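# Finish hanging a door on its second hinge pin

## Task

Using any of the three arms (bases in the scene frame, metres, heading in degrees counter-clockwise from +x: arm1 at x=-0.40 y=+0.63 z=+0.80 heading -85; arm2 at x=+0.18 y=+0.61 z=+0.74 heading -95; arm3 at x=+0.57 y=-0.30 z=+0.77 heading +175), complete the hanging of a door that is currently held by only one hinge pin. Done means both hinge pins are fully inserted, every block is well away from the door, and all grippers have released and withdrawn, with the result staying put without any robot holding it.

## Robot and tools

The robots: three identical i2rt Big YAM arms named arm1, arm2 and arm3. Each has six revolute joints, a two-finger gripper and one wrist camera (arm1_cam_wrist, arm2_cam_wrist, arm3_cam_wrist). With joints 1 and 6 at zero and the hand level and pointing ahead, the camera rides on top of the hand looking toward the fingertips. Maximum reach is roughly 1.0 m from the joint-1 axis. Joints move at different speeds, so the hand may sweep a wide, curved path between postures.

Frames: one shared scene frame, origin on the floor, +z up. The bases are at the positions and headings given in the task. The hand point lies midway between the fingertips; its z axis runs along the fingers and the fingers close along its y axis. No result line prints the base poses.

execute_actions(actions, cameras): actions is a list holding one action or none. An action is an object keyed by arm name; under each arm sits "joints", an object of absolute joint targets (not offsets). Names and ranges: joint1_rad -2.879 to 2.879 (rotation about the base, positive counter-clockwise seen from above, zero points along the base heading); joint2_rad 0 to 3.141 (shoulder; zero has the upper arm pointing back roughly level, increasing lifts it up then forward); joint3_rad 0 to 3.019 (elbow; zero is fully folded, increasing opens it); joint4_rad -1.692 to 1.57 (hand pitch, positive tips fingers up); joint5_rad -1.57 to 1.57 (hand yaw, positive toward the arm's right); joint6_rad -2.094 to 2.094 (hand roll, positive clockwise viewed from behind). Joints are in radians; gripper_m is fingertip spacing in metres, 0 to 0.093. Arrival tolerances: ±0.045, ±0.14, ±0.09, ±0.055, ±0.03, ±0.035 rad and ±0.003 m. Every motion in one action starts at once; each may finish at its own time; none runs past 15 s. Any joint or arm omitted may still be driving toward its previous target. An unknown key or out-of-range number rejects the whole call and nothing moves. cameras: list of camera names or ["all"]; omitted or null gives all, [] gives none. An empty actions list just reports state and images. Example: {"arm1": {"joints": {"gripper_m": 0.05}}, "arm2": {"joints": {"joint1_rad": 0.3}}}.

wait(seconds): 0 to 10 s with no new command; returns the same state and images.

zoom_image(camera, region): enlarges part of that camera's latest full image; region is [x0, y0, x1, y1] in pixels from the top-left, at most 504 by 504.

read_manual(section): only "licences"; returns the URDF licence text and moves nothing.

finished_scene(scene): pass the number of the current scene to end it permanently; the reply reports success and gives the next task. The goal must already hold when called.

Results: each call returns every robot's state, joint_positions, and images at the end of the call; the pictures line lists cameras in image order. joint_status tells how each commanded motion ended. off_target: stopped short and may still be pushing. contact_stop or time_out: the joint now holds where it stopped; a timed-out joint may keep a target at most 0.375, 0.375, 0.113, 0.225, 0.075, 0.3 rad (joints 1-6) away and keep driving, named in on_its_own. on_its_own covers what this call did not command; its held at value is a target, not a position. joint command not followed (often with a cause line) means a self/inter-arm clearance check blocked that arm's joint targets while its gripper target still ran; blocked joints read not_followed and may be retried with later actions until valid targets are sent or the path clears. To relieve a pushing joint, command its reported position. Tiny target changes may not move a joint; joints carrying weight sag. If a result reports a stop, later motion calls in the same reply are skipped.

Hazards: the arms do not stop on contact and can push hard. Two robots pressing hard together fails the task and ends the run; a hard hit may too. Nothing reports robot-robot contact, and the clearance check can be late and ignores fingers, gripper housings and wrist cameras. Object contact does not count. Arms do not wait for each other. Do not knock anything out of the work area. Loose objects may get a brief push now and then. Avoid drops, slipping, slamming and heavy pushing. Sustained load heats motors: MOTOR HOT warns from 85 °C; at 100 °C that arm's motors and gripper let go until cooled (OVER-TEMPERATURE FAULT), and unmet targets read limit_stop_at_motor_heat; resend them afterward. Gripper force is about 50 to 62 N per pad, lower on some. At the end, open the grippers and move all arms away from the door.

Each tool is called after "Request:" as name(argument=value, ...), one argument or row to a line, values as JSON.

## Session

Request:
execute_actions(
  actions=[],
)

Scene clock: 0.00 s.
Motor temperatures (°C, as the motors report them): arm1=[21 20 21 21 22 23] | arm2=[22 21 21 20 21 20] | arm3=[21 22 24 21 23 22]
arm1.joint_positions: joint1_rad=+0.233 joint2_rad=+0.294 joint3_rad=+1.474 joint4_rad=-1.208 joint5_rad=+0.273 joint6_rad=-0.220 gripper_m=+0.095
arm1.joint_status: not commanded
arm1.hand: x=-0.4145 y=+0.5641 z=+1.4519 quat_wxyz=(-0.450, -0.425, -0.571, +0.540) (m; scene frame)
arm2.joint_positions: joint1_rad=+0.780 joint2_rad=+0.430 joint3_rad=+1.396 joint4_rad=-1.208 joint5_rad=+0.172 joint6_rad=-0.656 gripper_m=+0.094
arm2.joint_status: not commanded
arm2.hand: x=+0.2657 y=+0.4653 z=+1.3397 quat_wxyz=(-0.390, -0.137, -0.779, +0.471) (m; scene frame)
arm3.joint_positions: joint1_rad=+0.584 joint2_rad=+0.412 joint3_rad=+1.423 joint4_rad=-1.498 joint5_rad=+0.269 joint6_rad=-0.695 gripper_m=+0.095
arm3.joint_status: not commanded
arm3.hand: x=+0.4399 y=-0.3098 z=+1.3258 quat_wxyz=(-0.159, +0.744, +0.419, -0.495) (m; scene frame)
pictures: arm1_cam_wrist, arm2_cam_wrist, arm3_cam_wrist
Images, in order (width x height): arm1_cam_wrist 616x616, arm2_cam_wrist 616x616, arm3_cam_wrist 616x616.

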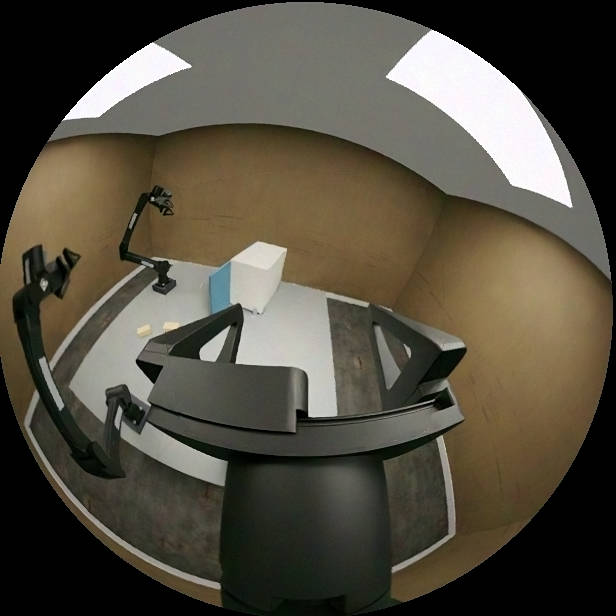

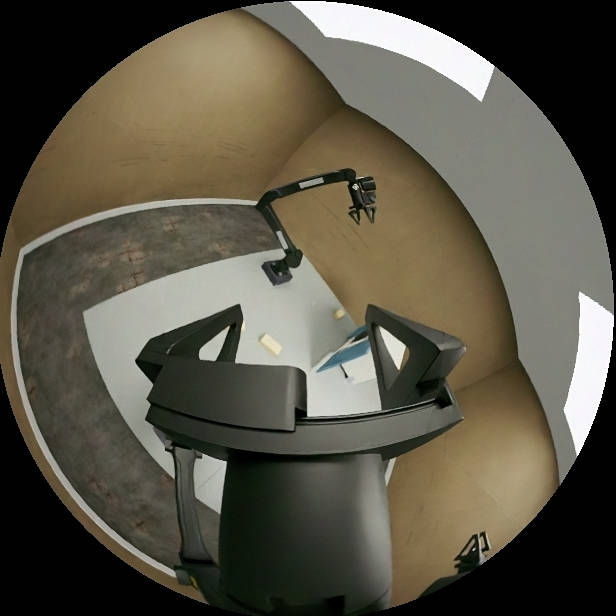

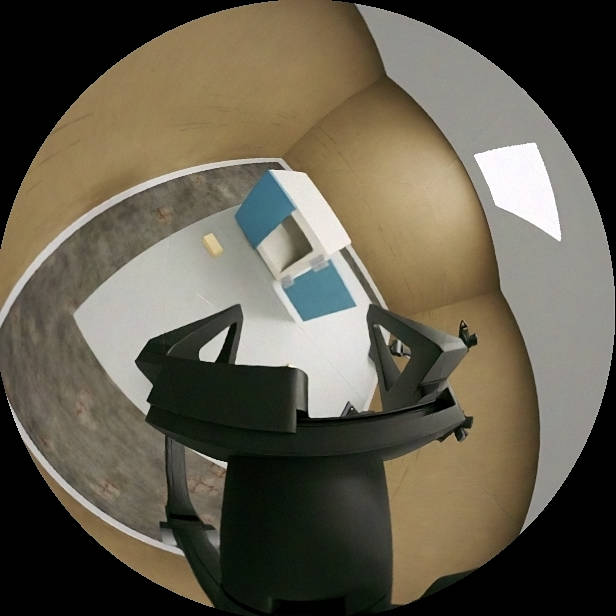

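Request:
zoom_image(
  camera="arm3_cam_wrist",
  region=[190, 160, 370, 340],
)

Request:
zoom_image(
  camera="arm2_cam_wrist",
  region=[230, 280, 420, 420],
)

Request:
zoom_image(
  camera="arm1_cam_wrist",
  region=[120, 220, 320, 360],
)

Region (190, 160, 370, 340) of arm3_cam_wrist's 616x616 image, scaled by 2.800, with more detail than that image has.

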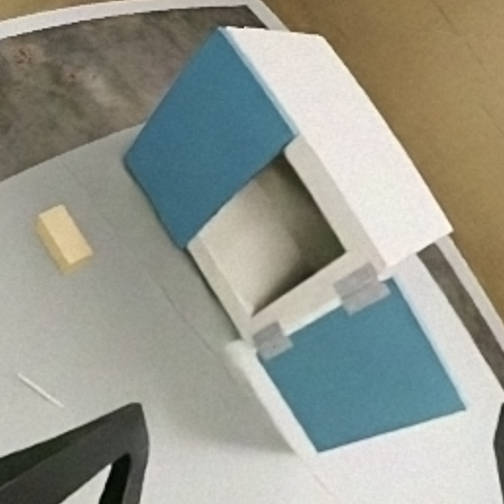

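Region (230, 280, 420, 420) of arm2_cam_wrist's 616x616 image, scaled by 2.653, with more detail than that image has; it fills the top 371 rows of this view, and the rest is white.

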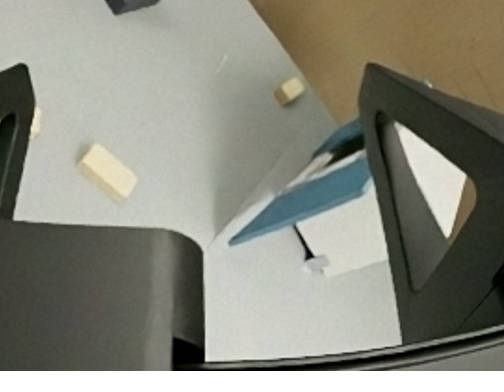

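Region (120, 220, 320, 360) of arm1_cam_wrist's 616x616 image, scaled by 2.520, with more detail than that image has; it fills the top 353 rows of this view, and the rest is white.

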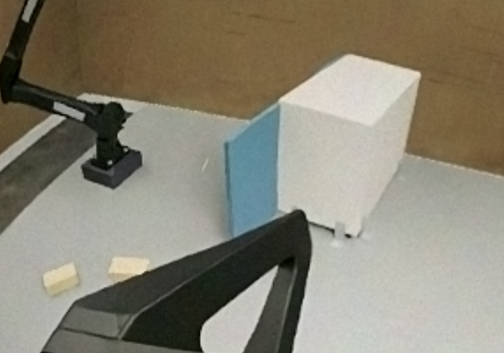

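Request:
execute_actions(
  actions=[
    {"arm3":{"joints":{"joint1_rad":0,"joint2_rad":0.5,"joint3_rad":0.6,"joint4_rad":-0.5,"joint5_rad":0,"joint6_rad":0}},"arm2":{"joints":{"joint1_rad":-0.15,"joint2_rad":0.5,"joint3_rad":0.6,"joint4_rad":-0.5,"joint5_rad":0,"joint6_rad":0}},"arm1":{"joints":{"joint1_rad":0.25,"joint2_rad":0.5,"joint3_rad":0.6,"joint4_rad":-0.5,"joint5_rad":0,"joint6_rad":0}}},
  ],
)

Scene clock: 39.87 s.
Motor temperatures (°C, as the motors report them): arm1=[21 21 23 21 22 23] | arm2=[22 21 24 20 21 20] | arm3=[21 22 27 21 23 22]
arm1.joint_positions: joint1_rad=+0.237 joint2_rad=+0.511 joint3_rad=+0.591 joint4_rad=-0.520 joint5_rad=+0.002 joint6_rad=-0.015 gripper_m=+0.095
arm1.joint_status: all done
arm1.hand: x=-0.2877 y=+0.3242 z=+1.1040 quat_wxyz=(-0.434, -0.481, -0.690, +0.323) (m; scene frame)
arm2.joint_positions: joint1_rad=-0.148 joint2_rad=+0.505 joint3_rad=+0.607 joint4_rad=-0.526 joint5_rad=+0.001 joint6_rad=-0.012 gripper_m=+0.094
arm2.joint_status: all done
arm2.hand: x=+0.1067 y=+0.2912 z=+1.0450 quat_wxyz=(-0.327, -0.655, -0.529, +0.429) (m; scene frame)
arm3.joint_positions: joint1_rad=+0.005 joint2_rad=+0.507 joint3_rad=+0.599 joint4_rad=-0.526 joint5_rad=+0.003 joint6_rad=-0.008 gripper_m=+0.095
arm3.joint_status: all done
arm3.hand: x=+0.2407 y=-0.2693 z=+1.0730 quat_wxyz=(-0.022, +0.845, -0.033, -0.533) (m; scene frame)
pictures: arm1_cam_wrist, arm2_cam_wrist, arm3_cam_wrist
Images, in order (width x height): arm1_cam_wrist 616x616, arm2_cam_wrist 616x616, arm3_cam_wrist 616x616.

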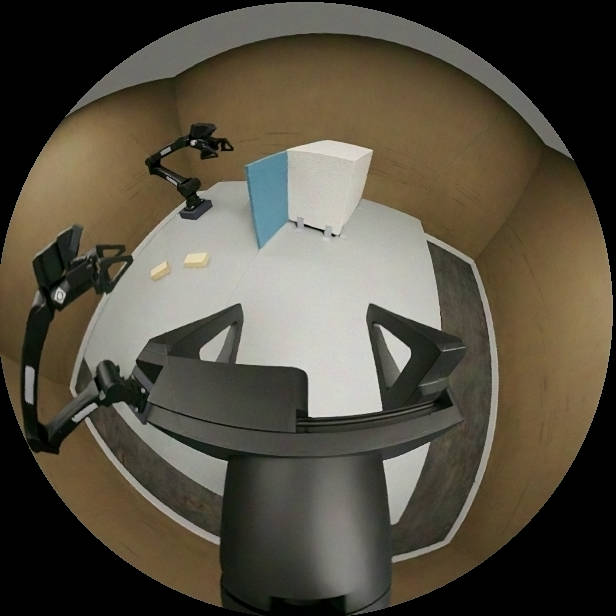

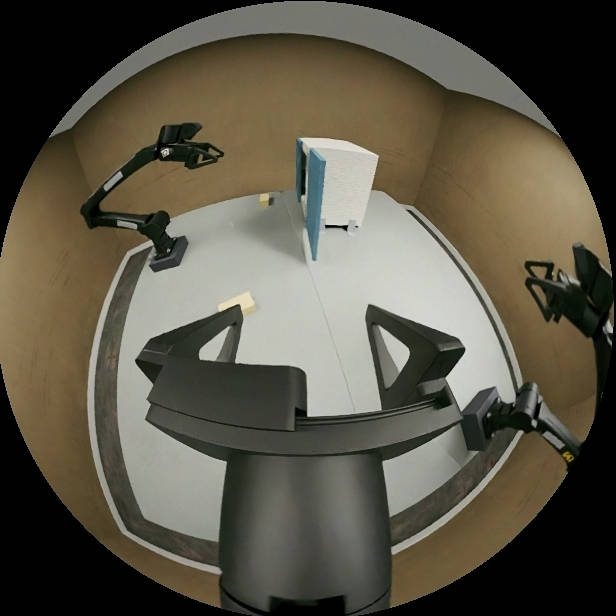

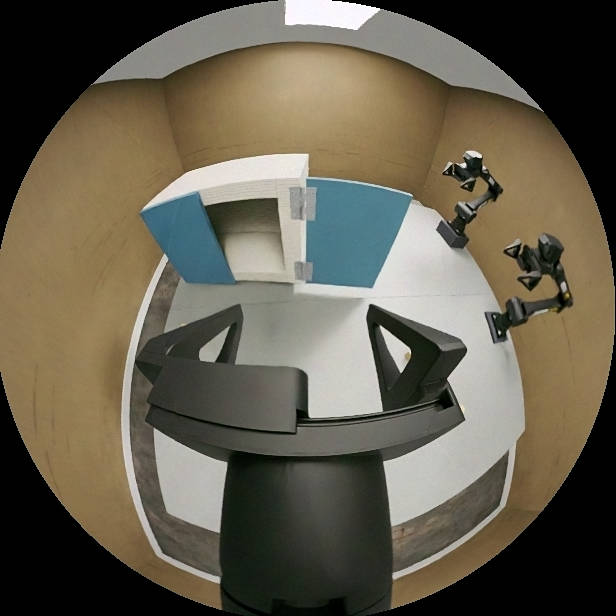

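Request:
zoom_image(
  camera="arm3_cam_wrist",
  region=[270, 160, 350, 240],
)

Request:
zoom_image(
  camera="arm3_cam_wrist",
  region=[270, 230, 350, 310],
)

Request:
zoom_image(
  camera="arm3_cam_wrist",
  region=[130, 130, 430, 330],
)

Request:
zoom_image(
  camera="arm2_cam_wrist",
  region=[200, 120, 400, 320],
)

Request:
zoom_image(
  camera="arm1_cam_wrist",
  region=[220, 120, 390, 290],
)

Region (270, 160, 350, 240) of arm3_cam_wrist's 616x616 image, scaled by 6.300, with more detail than that image has.

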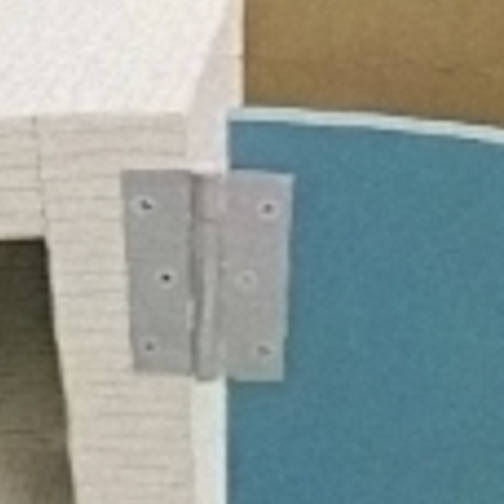

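Region (270, 230, 350, 310) of arm3_cam_wrist's 616x616 image, scaled by 6.300, with more detail than that image has.

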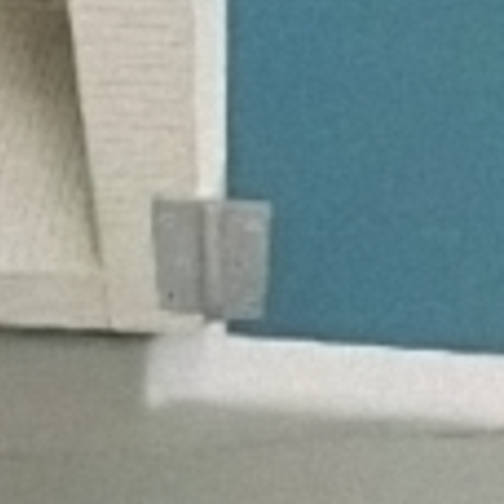

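Region (130, 130, 430, 330) of arm3_cam_wrist's 616x616 image, scaled by 1.680, with more detail than that image has.

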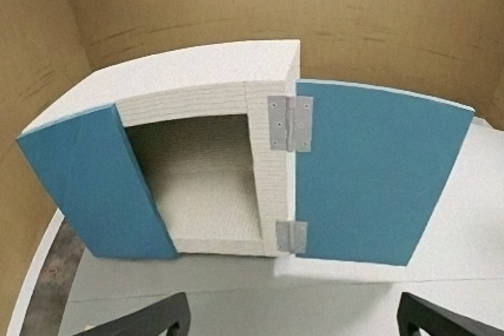

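Region (200, 120, 400, 320) of arm2_cam_wrist's 616x616 image, scaled by 2.520, with more detail than that image has.

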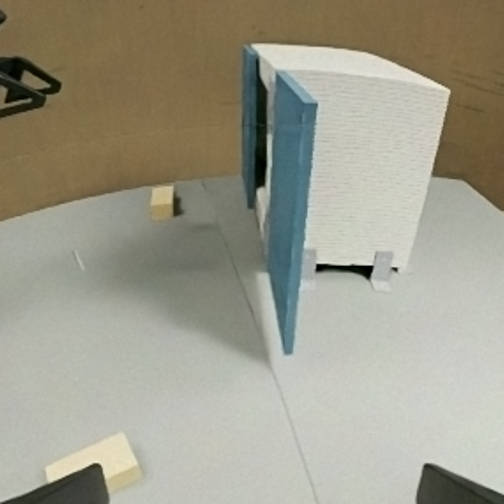

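Region (220, 120, 390, 290) of arm1_cam_wrist's 616x616 image, scaled by 2.965, with more detail than that image has.

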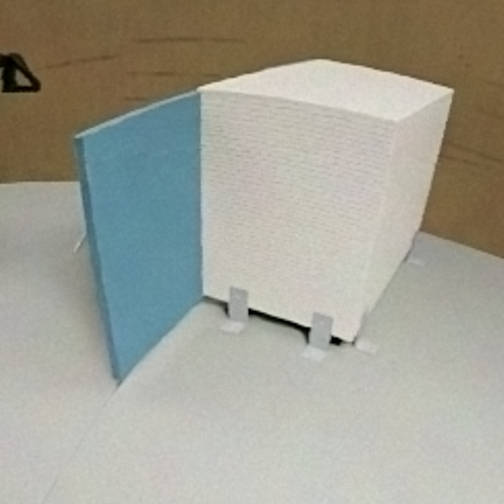

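Request:
execute_actions(
  actions=[
    {"arm3":{"joints":{"joint1_rad":0,"joint2_rad":1.25,"joint3_rad":0.39,"joint4_rad":0.8}}},
  ],
  cameras=["arm3_cam_wrist","arm2_cam_wrist"],
)

Scene clock: 68.90 s.
Motor temperatures (°C, as the motors report them): arm1=[21 20 27 22 22 23] | arm2=[22 21 26 21 21 20] | arm3=[21 22 29 21 23 22]
arm1.joint_positions: joint1_rad=+0.237 joint2_rad=+0.511 joint3_rad=+0.591 joint4_rad=-0.520 joint5_rad=+0.002 joint6_rad=-0.015 gripper_m=+0.095
arm1.joint_status: not commanded
arm1.hand: x=-0.2877 y=+0.3242 z=+1.1040 quat_wxyz=(-0.434, -0.481, -0.690, +0.323) (m; scene frame)
arm2.joint_positions: joint1_rad=-0.148 joint2_rad=+0.505 joint3_rad=+0.607 joint4_rad=-0.526 joint5_rad=+0.001 joint6_rad=-0.012 gripper_m=+0.094
arm2.joint_status: not commanded
arm2.hand: x=+0.1067 y=+0.2912 z=+1.0450 quat_wxyz=(-0.327, -0.655, -0.529, +0.429) (m; scene frame)
arm3.joint_positions: joint1_rad=+0.005 joint2_rad=+1.243 joint3_rad=+0.384 joint4_rad=+0.774 joint5_rad=+0.003 joint6_rad=-0.008 gripper_m=+0.095
arm3.joint_status: all done
arm3.hand: x=+0.1108 y=-0.2596 z=+0.9667 quat_wxyz=(-0.028, +0.740, -0.030, -0.672) (m; scene frame)
pictures: arm2_cam_wrist, arm3_cam_wrist
Images, in order (width x height): arm2_cam_wrist 616x616, arm3_cam_wrist 616x616.

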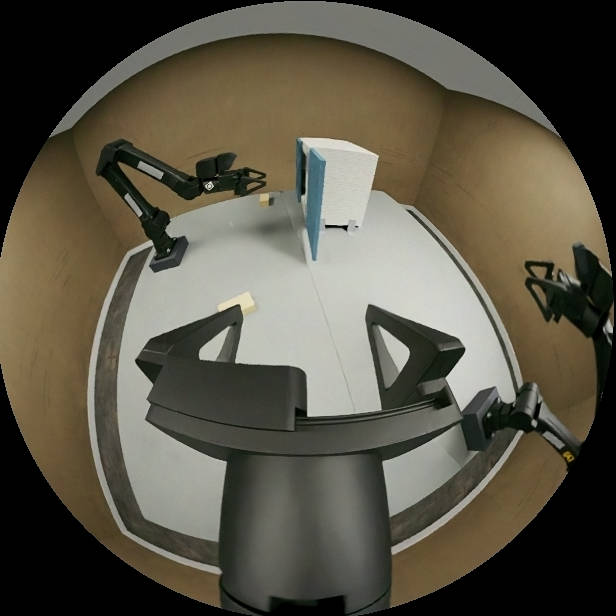

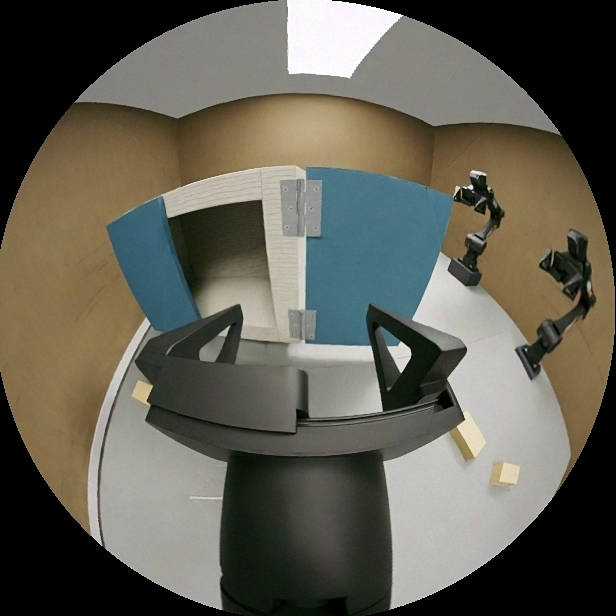

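Request:
zoom_image(
  camera="arm3_cam_wrist",
  region=[260, 160, 345, 245],
)

Request:
zoom_image(
  camera="arm3_cam_wrist",
  region=[270, 290, 335, 355],
)

Request:
zoom_image(
  camera="arm3_cam_wrist",
  region=[170, 460, 250, 540],
)

Region (260, 160, 345, 245) of arm3_cam_wrist's 616x616 image, scaled by 5.929, with more detail than that image has.

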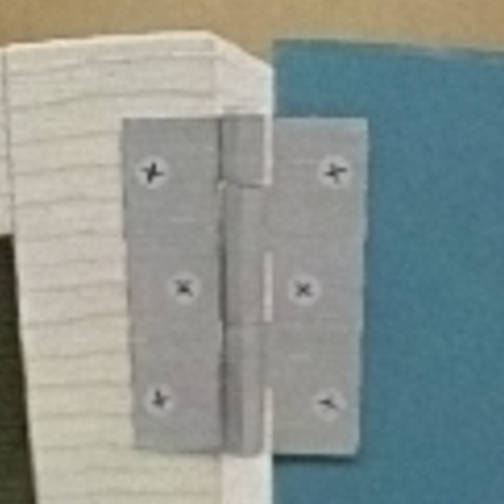

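Region (270, 290, 335, 355) of arm3_cam_wrist's 616x616 image, scaled by 7.754, with more detail than that image has.

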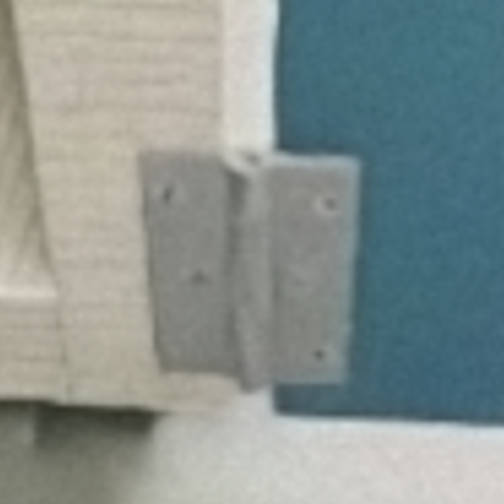

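Region (170, 460, 250, 540) of arm3_cam_wrist's 616x616 image, scaled by 6.300, with more detail than that image has.

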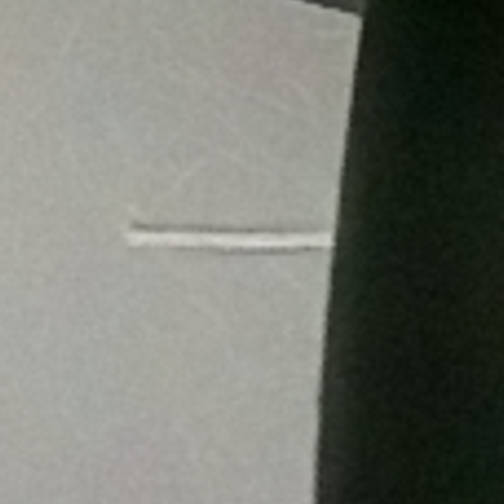

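Request:
execute_actions(
  actions=[
    {"arm3":{"joints":{"joint1_rad":0.581,"joint2_rad":1.1,"joint3_rad":0.729,"joint4_rad":-0.3}},"arm2":{"joints":{"joint1_rad":-0.162,"joint3_rad":0.578,"joint4_rad":1.0,"joint6_rad":0}}},
  ],
  cameras=[],
)

Request:
execute_actions(
  actions=[
    {"arm3":{"joints":{"joint2_rad":1.234,"joint4_rad":-1.05}},"arm2":{"joints":{"joint2_rad":1.853,"joint4_rad":1.30}}},
  ],
  cameras=["arm3_cam_wrist","arm2_cam_wrist"],
)

Scene clock: 101.50 s.
Motor temperatures (°C, as the motors report them): arm1=[21 20 28 22 22 23] | arm2=[22 21 27 21 21 20] | arm3=[21 23 28 21 23 22]
arm1.joint_positions: joint1_rad=+0.237 joint2_rad=+0.511 joint3_rad=+0.591 joint4_rad=-0.520 joint5_rad=+0.002 joint6_rad=-0.015 gripper_m=+0.095
arm1.joint_status: not commanded
arm1.hand: x=-0.2877 y=+0.3242 z=+1.1040 quat_wxyz=(-0.434, -0.481, -0.690, +0.323) (m; scene frame)
arm2.joint_positions: joint1_rad=-0.154 joint2_rad=+0.504 joint3_rad=+0.586 joint4_rad=+0.981 joint5_rad=+0.001 joint6_rad=-0.012 gripper_m=+0.094
arm2.joint_status: all done
arm2.hand: x=+0.1331 y=+0.3897 z=+1.3541 quat_wxyz=(-0.592, -0.195, -0.163, +0.765) (m; scene frame)
arm3.joint_positions: joint1_rad=+0.581 joint2_rad=+1.102 joint3_rad=+0.700 joint4_rad=-0.289 joint5_rad=+0.000 joint6_rad=-0.006 gripper_m=+0.095
arm3.joint_status: all done
arm3.hand: x=+0.1701 y=-0.5119 z=+0.9610 quat_wxyz=(+0.108, +0.878, +0.223, -0.409) (m; scene frame)
pictures: none
No camera images: the call's "cameras" was empty. Leave "cameras" out to get every camera's image.

Scene clock: 103.33 s.
Motor temperatures (°C, as the motors report them): arm1=[21 20 28 22 22 23] | arm2=[22 21 27 21 21 20] | arm3=[21 23 28 21 23 22]
arm1.joint_positions: joint1_rad=+0.237 joint2_rad=+0.511 joint3_rad=+0.591 joint4_rad=-0.520 joint5_rad=+0.002 joint6_rad=-0.015 gripper_m=+0.095
arm1.joint_status: not commanded
arm1.hand: x=-0.2877 y=+0.3242 z=+1.1040 quat_wxyz=(-0.434, -0.481, -0.690, +0.323) (m; scene frame)
arm2.joint_positions: joint1_rad=-0.154 joint2_rad=+1.853 joint3_rad=+0.586 joint4_rad=+1.282 joint5_rad=+0.001 joint6_rad=-0.012 gripper_m=+0.094
arm2.joint_status: all done
arm2.hand: x=+0.0490 y=+0.0743 z=+0.8474 quat_wxyz=(-0.431, -0.548, -0.442, +0.564) (m; scene frame)
arm3.joint_positions: joint1_rad=+0.581 joint2_rad=+1.239 joint3_rad=+0.700 joint4_rad=-1.038 joint5_rad=+0.000 joint6_rad=-0.006 gripper_m=+0.095
arm3.joint_status: all done
arm3.hand: x=+0.3151 y=-0.4351 z=+0.8381 quat_wxyz=(+0.004, +0.969, +0.249, +0.007) (m; scene frame)
pictures: arm2_cam_wrist, arm3_cam_wrist
Images, in order (width x height): arm2_cam_wrist 616x616, arm3_cam_wrist 616x616.

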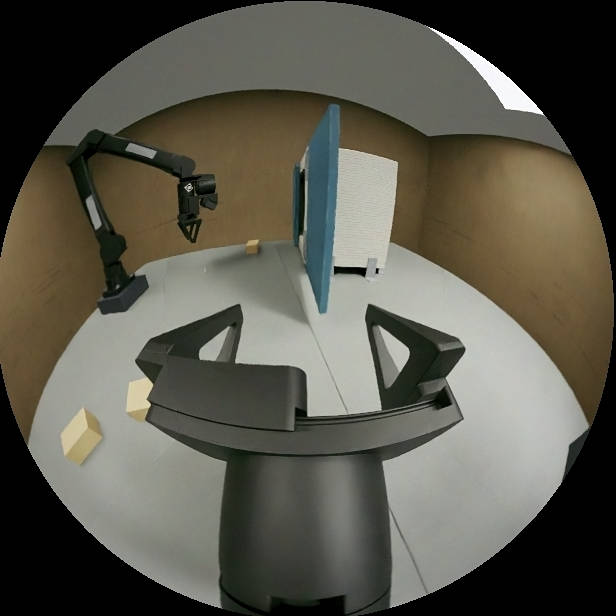

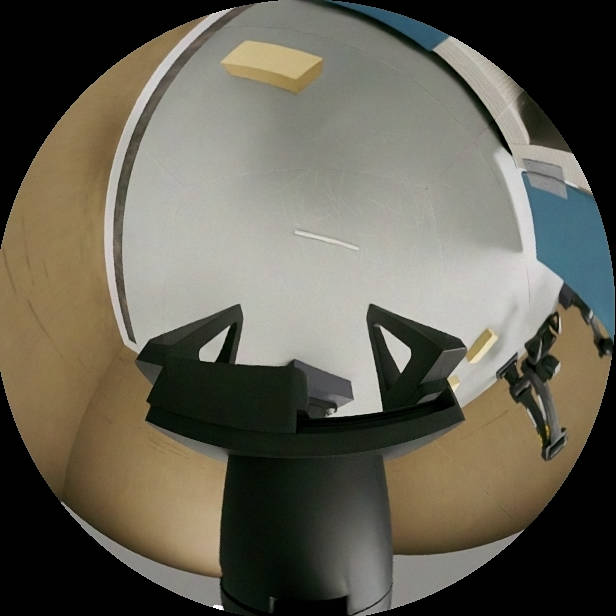

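Request:
zoom_image(
  camera="arm3_cam_wrist",
  region=[285, 200, 369, 284],
)

Request:
zoom_image(
  camera="arm2_cam_wrist",
  region=[270, 200, 390, 320],
)

Region (285, 200, 369, 284) of arm3_cam_wrist's 616x616 image, scaled by 6.000, with more detail than that image has.

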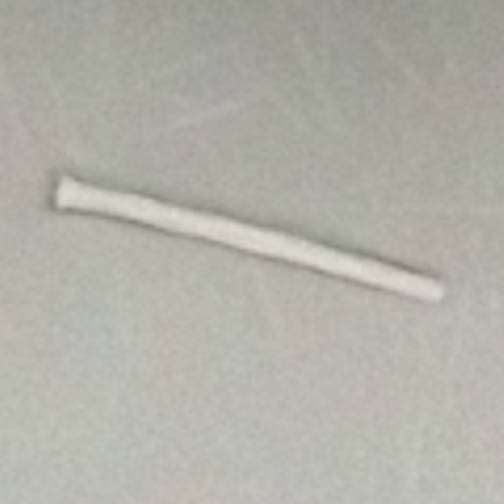

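Region (270, 200, 390, 320) of arm2_cam_wrist's 616x616 image, scaled by 4.200, with more detail than that image has.

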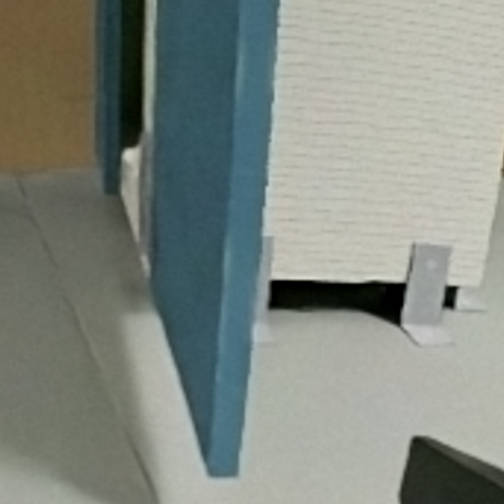

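Request:
execute_actions(
  actions=[
    {"arm3":{"joints":{"joint1_rad":0.56,"joint2_rad":1.451,"joint3_rad":0.68,"joint4_rad":-0.77,"joint6_rad":-1.35,"gripper_m":0.035}}},
  ],
  cameras=["arm3_cam_wrist","arm2_cam_wrist"],
)

Scene clock: 132.93 s.
Motor temperatures (°C, as the motors report them): arm1=[21 20 29 22 22 23] | arm2=[22 22 24 21 21 20] | arm3=[21 23 29 21 23 22]
arm1.joint_positions: joint1_rad=+0.237 joint2_rad=+0.511 joint3_rad=+0.591 joint4_rad=-0.520 joint5_rad=+0.002 joint6_rad=-0.015 gripper_m=+0.095
arm1.joint_status: not commanded
arm1.hand: x=-0.2877 y=+0.3242 z=+1.1040 quat_wxyz=(-0.434, -0.481, -0.690, +0.323) (m; scene frame)
arm2.joint_positions: joint1_rad=-0.154 joint2_rad=+1.853 joint3_rad=+0.586 joint4_rad=+1.282 joint5_rad=+0.001 joint6_rad=-0.012 gripper_m=+0.094
arm2.joint_status: not commanded
arm2.hand: x=+0.0490 y=+0.0743 z=+0.8474 quat_wxyz=(-0.431, -0.548, -0.442, +0.564) (m; scene frame)
arm3.joint_positions: joint1_rad=+0.570 joint2_rad=+1.456 joint3_rad=+0.680 joint4_rad=-0.785 joint5_rad=+0.000 joint6_rad=-1.342 gripper_m=+0.035
arm3.joint_status: all done
arm3.hand: x=+0.2857 y=-0.4478 z=+0.7704 quat_wxyz=(+0.004, +0.611, +0.792, -0.004) (m; scene frame)
pictures: arm2_cam_wrist, arm3_cam_wrist
Images, in order (width x height): arm2_cam_wrist 616x616, arm3_cam_wrist 616x616.

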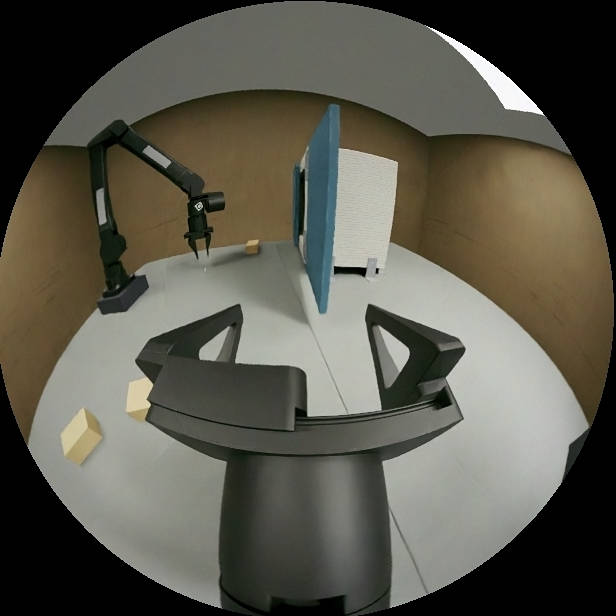

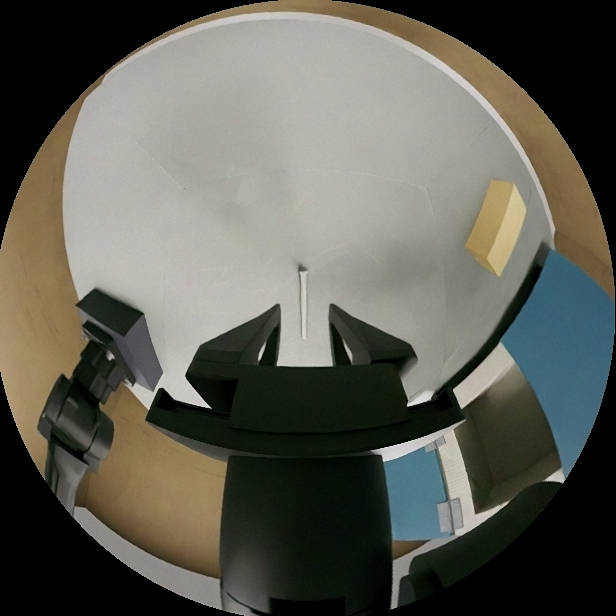

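Request:
execute_actions(
  actions=[
    {"arm3":{"joints":{"joint2_rad":1.518,"joint3_rad":0.655,"joint4_rad":-0.685,"gripper_m":0.025}}},
  ],
  cameras=["arm3_cam_wrist","arm2_cam_wrist"],
)

Request:
zoom_image(
  camera="arm3_cam_wrist",
  region=[255, 250, 355, 350],
)

Request:
zoom_image(
  camera="arm2_cam_wrist",
  region=[170, 220, 240, 290],
)

Scene clock: 141.07 s.
Motor temperatures (°C, as the motors report them): arm1=[21 20 29 22 22 23] | arm2=[22 22 24 21 21 20] | arm3=[21 23 28 21 23 22]
arm1.joint_positions: joint1_rad=+0.237 joint2_rad=+0.511 joint3_rad=+0.591 joint4_rad=-0.520 joint5_rad=+0.002 joint6_rad=-0.015 gripper_m=+0.095
arm1.joint_status: not commanded
arm1.hand: x=-0.2877 y=+0.3242 z=+1.1040 quat_wxyz=(-0.434, -0.481, -0.690, +0.323) (m; scene frame)
arm2.joint_positions: joint1_rad=-0.154 joint2_rad=+1.853 joint3_rad=+0.586 joint4_rad=+1.282 joint5_rad=+0.001 joint6_rad=-0.012 gripper_m=+0.094
arm2.joint_status: not commanded
arm2.hand: x=+0.0490 y=+0.0743 z=+0.8474 quat_wxyz=(-0.431, -0.548, -0.442, +0.564) (m; scene frame)
arm3.joint_positions: joint1_rad=+0.570 joint2_rad=+1.511 joint3_rad=+0.659 joint4_rad=-0.700 joint5_rad=+0.000 joint6_rad=-1.343 gripper_m=+0.025
arm3.joint_status: all done
arm3.hand: x=+0.2842 y=-0.4489 z=+0.7487 quat_wxyz=(+0.002, +0.611, +0.792, -0.009) (m; scene frame)
pictures: arm2_cam_wrist, arm3_cam_wrist
Images, in order (width x height): arm2_cam_wrist 616x616, arm3_cam_wrist 616x616.

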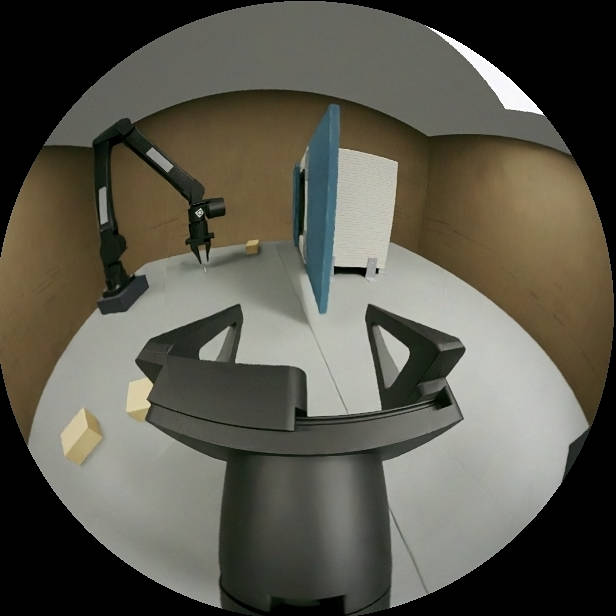

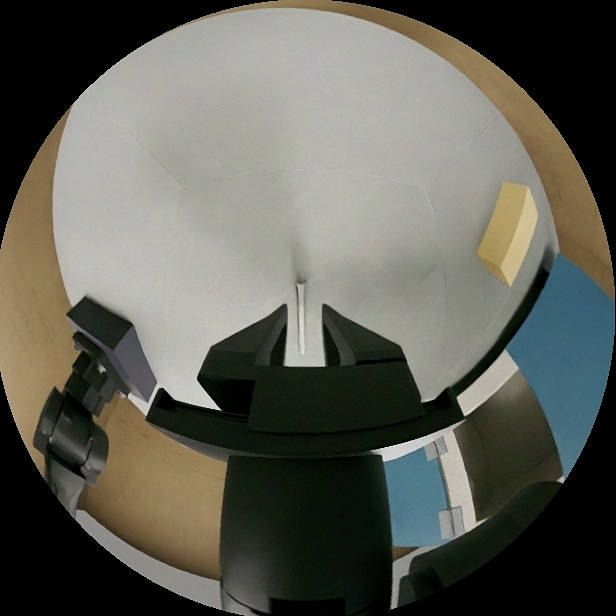

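Region (255, 250, 355, 350) of arm3_cam_wrist's 616x616 image, scaled by 5.040, with more detail than that image has.

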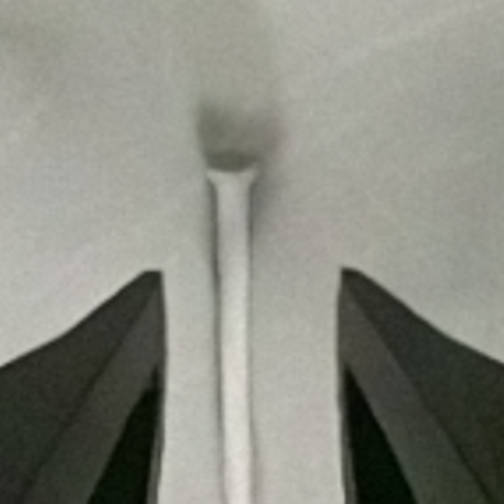

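Region (170, 220, 240, 290) of arm2_cam_wrist's 616x616 image, scaled by 7.200, with more detail than that image has.

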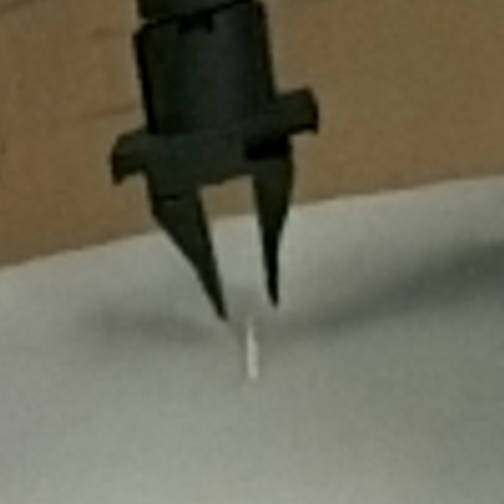

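Request:
execute_actions(
  actions=[
    {"arm3":{"joints":{"joint2_rad":1.55}}},
  ],
  cameras=["arm3_cam_wrist","arm2_cam_wrist"],
)

Request:
zoom_image(
  camera="arm3_cam_wrist",
  region=[255, 250, 355, 350],
)

Request:
zoom_image(
  camera="arm2_cam_wrist",
  region=[170, 220, 240, 290],
)

Scene clock: 146.33 s.
Motor temperatures (°C, as the motors report them): arm1=[21 20 30 22 22 23] | arm2=[22 22 23 21 21 20] | arm3=[21 23 28 21 23 22]
arm1.joint_positions: joint1_rad=+0.237 joint2_rad=+0.511 joint3_rad=+0.591 joint4_rad=-0.520 joint5_rad=+0.002 joint6_rad=-0.015 gripper_m=+0.095
arm1.joint_status: not commanded
arm1.hand: x=-0.2877 y=+0.3242 z=+1.1040 quat_wxyz=(-0.434, -0.481, -0.690, +0.323) (m; scene frame)
arm2.joint_positions: joint1_rad=-0.154 joint2_rad=+1.853 joint3_rad=+0.586 joint4_rad=+1.282 joint5_rad=+0.001 joint6_rad=-0.012 gripper_m=+0.094
arm2.joint_status: not commanded
arm2.hand: x=+0.0490 y=+0.0743 z=+0.8474 quat_wxyz=(-0.431, -0.548, -0.442, +0.564) (m; scene frame)
arm3.joint_positions: joint1_rad=+0.570 joint2_rad=+1.538 joint3_rad=+0.659 joint4_rad=-0.699 joint5_rad=+0.000 joint6_rad=-1.343 gripper_m=+0.025
arm3.joint_status: all done
arm3.hand: x=+0.2878 y=-0.4471 z=+0.7406 quat_wxyz=(+0.008, +0.611, +0.792, +0.003) (m; scene frame)
pictures: arm2_cam_wrist, arm3_cam_wrist
Images, in order (width x height): arm2_cam_wrist 616x616, arm3_cam_wrist 616x616.

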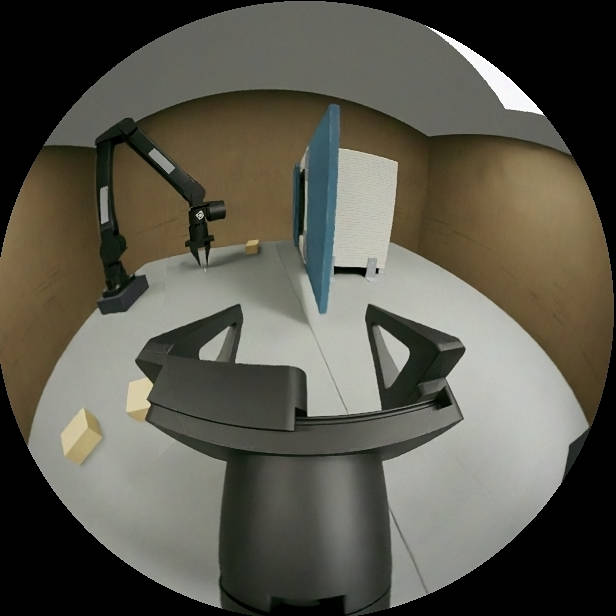

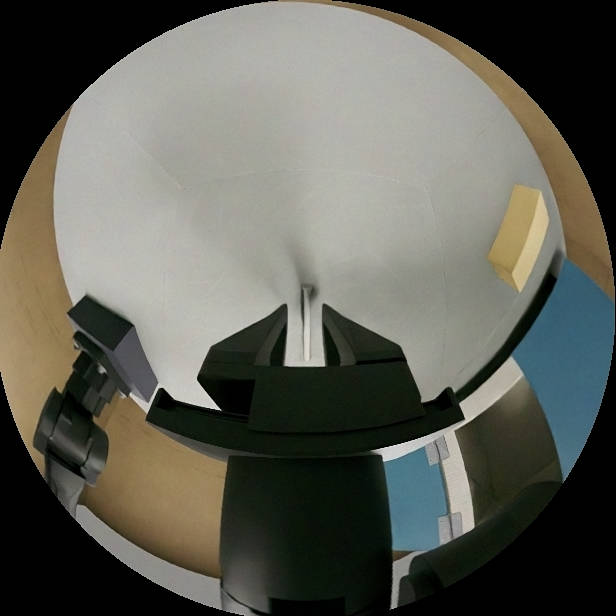

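Region (255, 250, 355, 350) of arm3_cam_wrist's 616x616 image, scaled by 5.040, with more detail than that image has.

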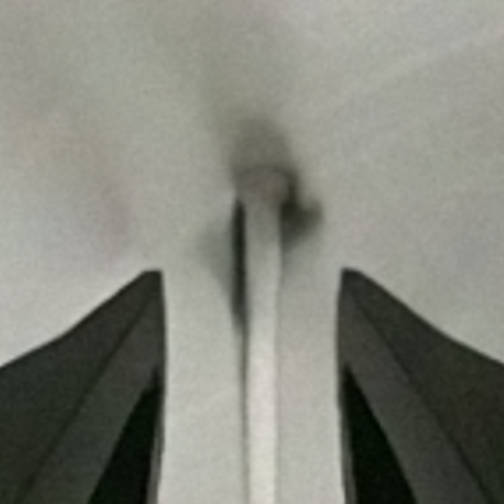

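Region (170, 220, 240, 290) of arm2_cam_wrist's 616x616 image, scaled by 7.200, with more detail than that image has.

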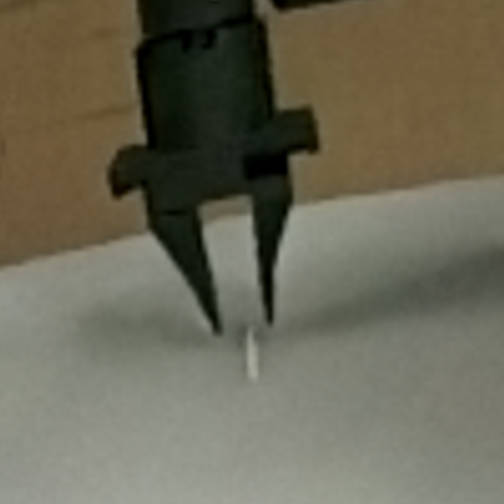

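Request:
execute_actions(
  actions=[
    {"arm3":{"joints":{"joint2_rad":1.572,"joint4_rad":-0.672}}},
  ],
  cameras=["arm3_cam_wrist","arm2_cam_wrist"],
)

Request:
zoom_image(
  camera="arm3_cam_wrist",
  region=[255, 250, 355, 350],
)

Request:
zoom_image(
  camera="arm2_cam_wrist",
  region=[170, 220, 240, 290],
)

Scene clock: 151.60 s.
Motor temperatures (°C, as the motors report them): arm1=[21 20 30 22 22 23] | arm2=[22 23 23 21 21 20] | arm3=[21 23 28 21 23 22]
arm1.joint_positions: joint1_rad=+0.237 joint2_rad=+0.511 joint3_rad=+0.591 joint4_rad=-0.520 joint5_rad=+0.002 joint6_rad=-0.015 gripper_m=+0.095
arm1.joint_status: not commanded
arm1.hand: x=-0.2877 y=+0.3242 z=+1.1040 quat_wxyz=(-0.434, -0.481, -0.690, +0.323) (m; scene frame)
arm2.joint_positions: joint1_rad=-0.154 joint2_rad=+1.853 joint3_rad=+0.586 joint4_rad=+1.282 joint5_rad=+0.001 joint6_rad=-0.012 gripper_m=+0.094
arm2.joint_status: not commanded
arm2.hand: x=+0.0490 y=+0.0743 z=+0.8474 quat_wxyz=(-0.431, -0.548, -0.442, +0.564) (m; scene frame)
arm3.joint_positions: joint1_rad=+0.570 joint2_rad=+1.558 joint3_rad=+0.659 joint4_rad=-0.687 joint5_rad=+0.000 joint6_rad=-1.343 gripper_m=+0.025
arm3.joint_status: all done
arm3.hand: x=+0.2881 y=-0.4470 z=+0.7345 quat_wxyz=(+0.009, +0.611, +0.792, +0.007) (m; scene frame)
pictures: arm2_cam_wrist, arm3_cam_wrist
Images, in order (width x height): arm2_cam_wrist 616x616, arm3_cam_wrist 616x616.

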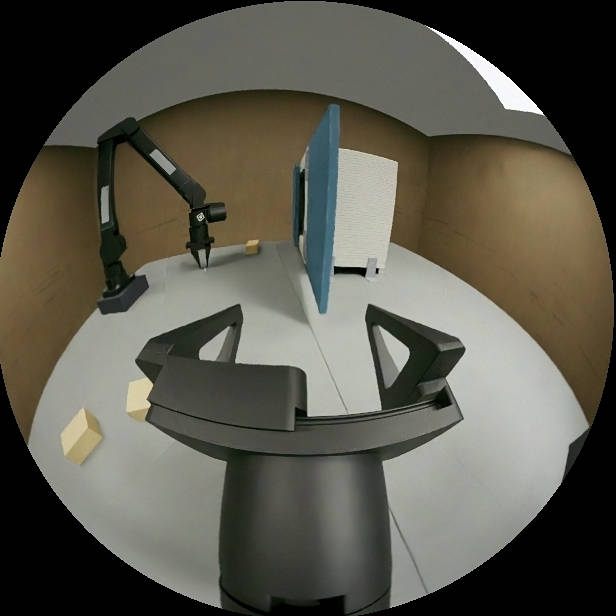

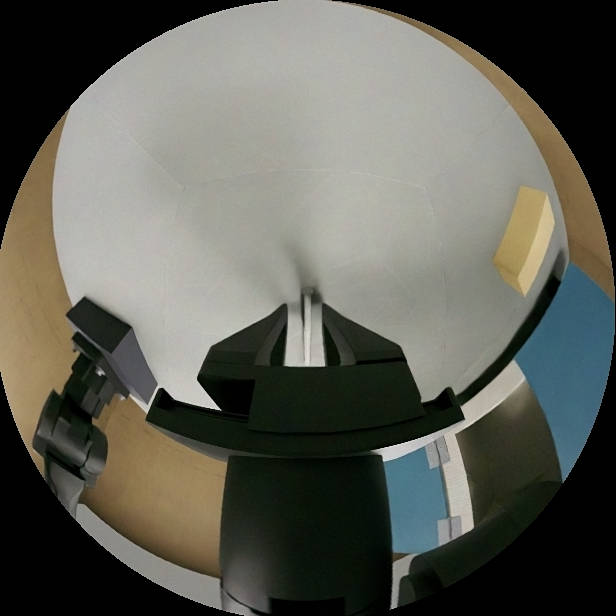

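Region (255, 250, 355, 350) of arm3_cam_wrist's 616x616 image, scaled by 5.040, with more detail than that image has.

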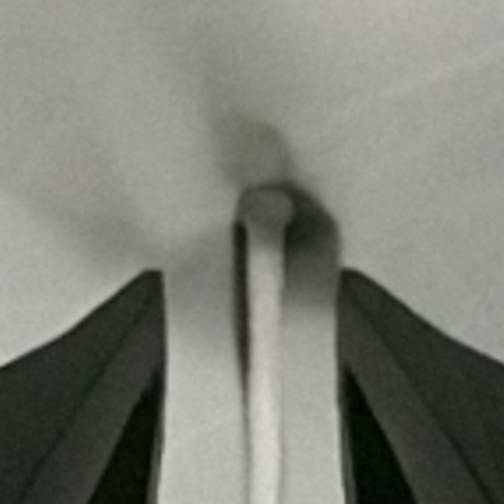

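Region (170, 220, 240, 290) of arm2_cam_wrist's 616x616 image, scaled by 7.200, with more detail than that image has.

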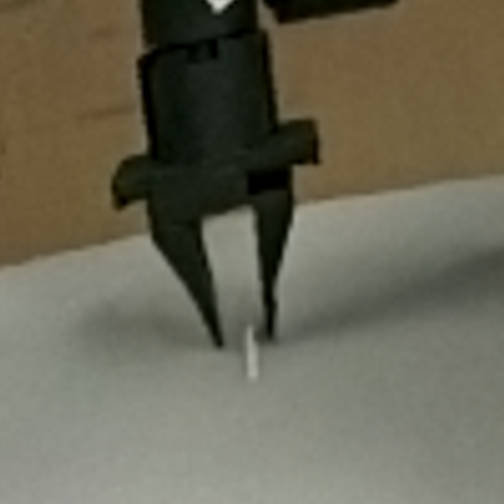

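Request:
execute_actions(
  actions=[
    {"arm3":{"joints":{"joint2_rad":1.59,"joint4_rad":-0.66,"gripper_m":0.015}}},
  ],
  cameras=["arm3_cam_wrist"],
)

Request:
zoom_image(
  camera="arm3_cam_wrist",
  region=[255, 250, 355, 350],
)

Scene clock: 155.20 s.
Motor temperatures (°C, as the motors report them): arm1=[21 20 30 22 22 23] | arm2=[22 23 23 21 21 20] | arm3=[21 23 27 21 23 22]
arm1.joint_positions: joint1_rad=+0.237 joint2_rad=+0.511 joint3_rad=+0.591 joint4_rad=-0.520 joint5_rad=+0.002 joint6_rad=-0.015 gripper_m=+0.095
arm1.joint_status: not commanded
arm1.hand: x=-0.2877 y=+0.3242 z=+1.1040 quat_wxyz=(-0.434, -0.481, -0.690, +0.323) (m; scene frame)
arm2.joint_positions: joint1_rad=-0.154 joint2_rad=+1.853 joint3_rad=+0.586 joint4_rad=+1.282 joint5_rad=+0.001 joint6_rad=-0.012 gripper_m=+0.094
arm2.joint_status: not commanded
arm2.hand: x=+0.0490 y=+0.0743 z=+0.8474 quat_wxyz=(-0.431, -0.548, -0.442, +0.564) (m; scene frame)
arm3.joint_positions: joint1_rad=+0.570 joint2_rad=+1.569 joint3_rad=+0.659 joint4_rad=-0.673 joint5_rad=+0.000 joint6_rad=-1.343 gripper_m=+0.015
arm3.joint_status: all done
arm3.hand: x=+0.2868 y=-0.4477 z=+0.7312 quat_wxyz=(+0.009, +0.611, +0.792, +0.006) (m; scene frame)
pictures: arm3_cam_wrist
Images, in order (width x height): arm3_cam_wrist 616x616.

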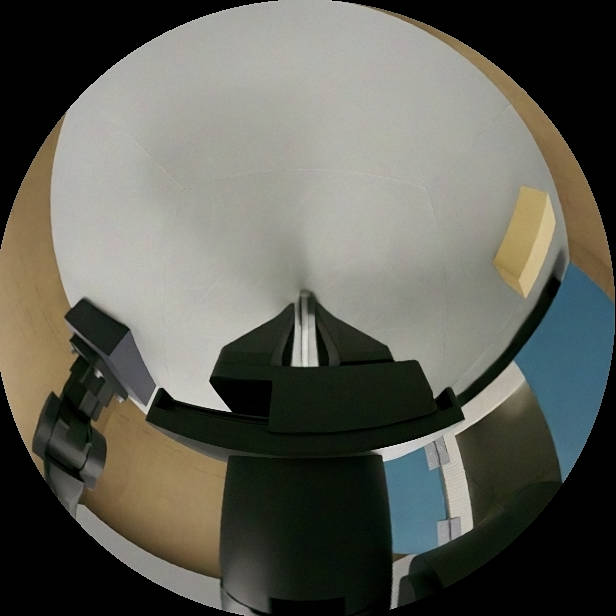

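Region (255, 250, 355, 350) of arm3_cam_wrist's 616x616 image, scaled by 5.040, with more detail than that image has.

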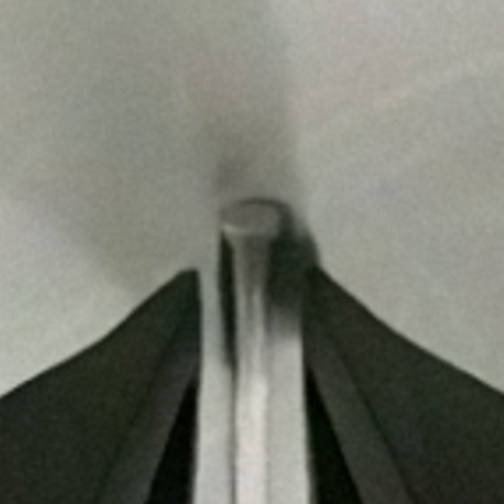

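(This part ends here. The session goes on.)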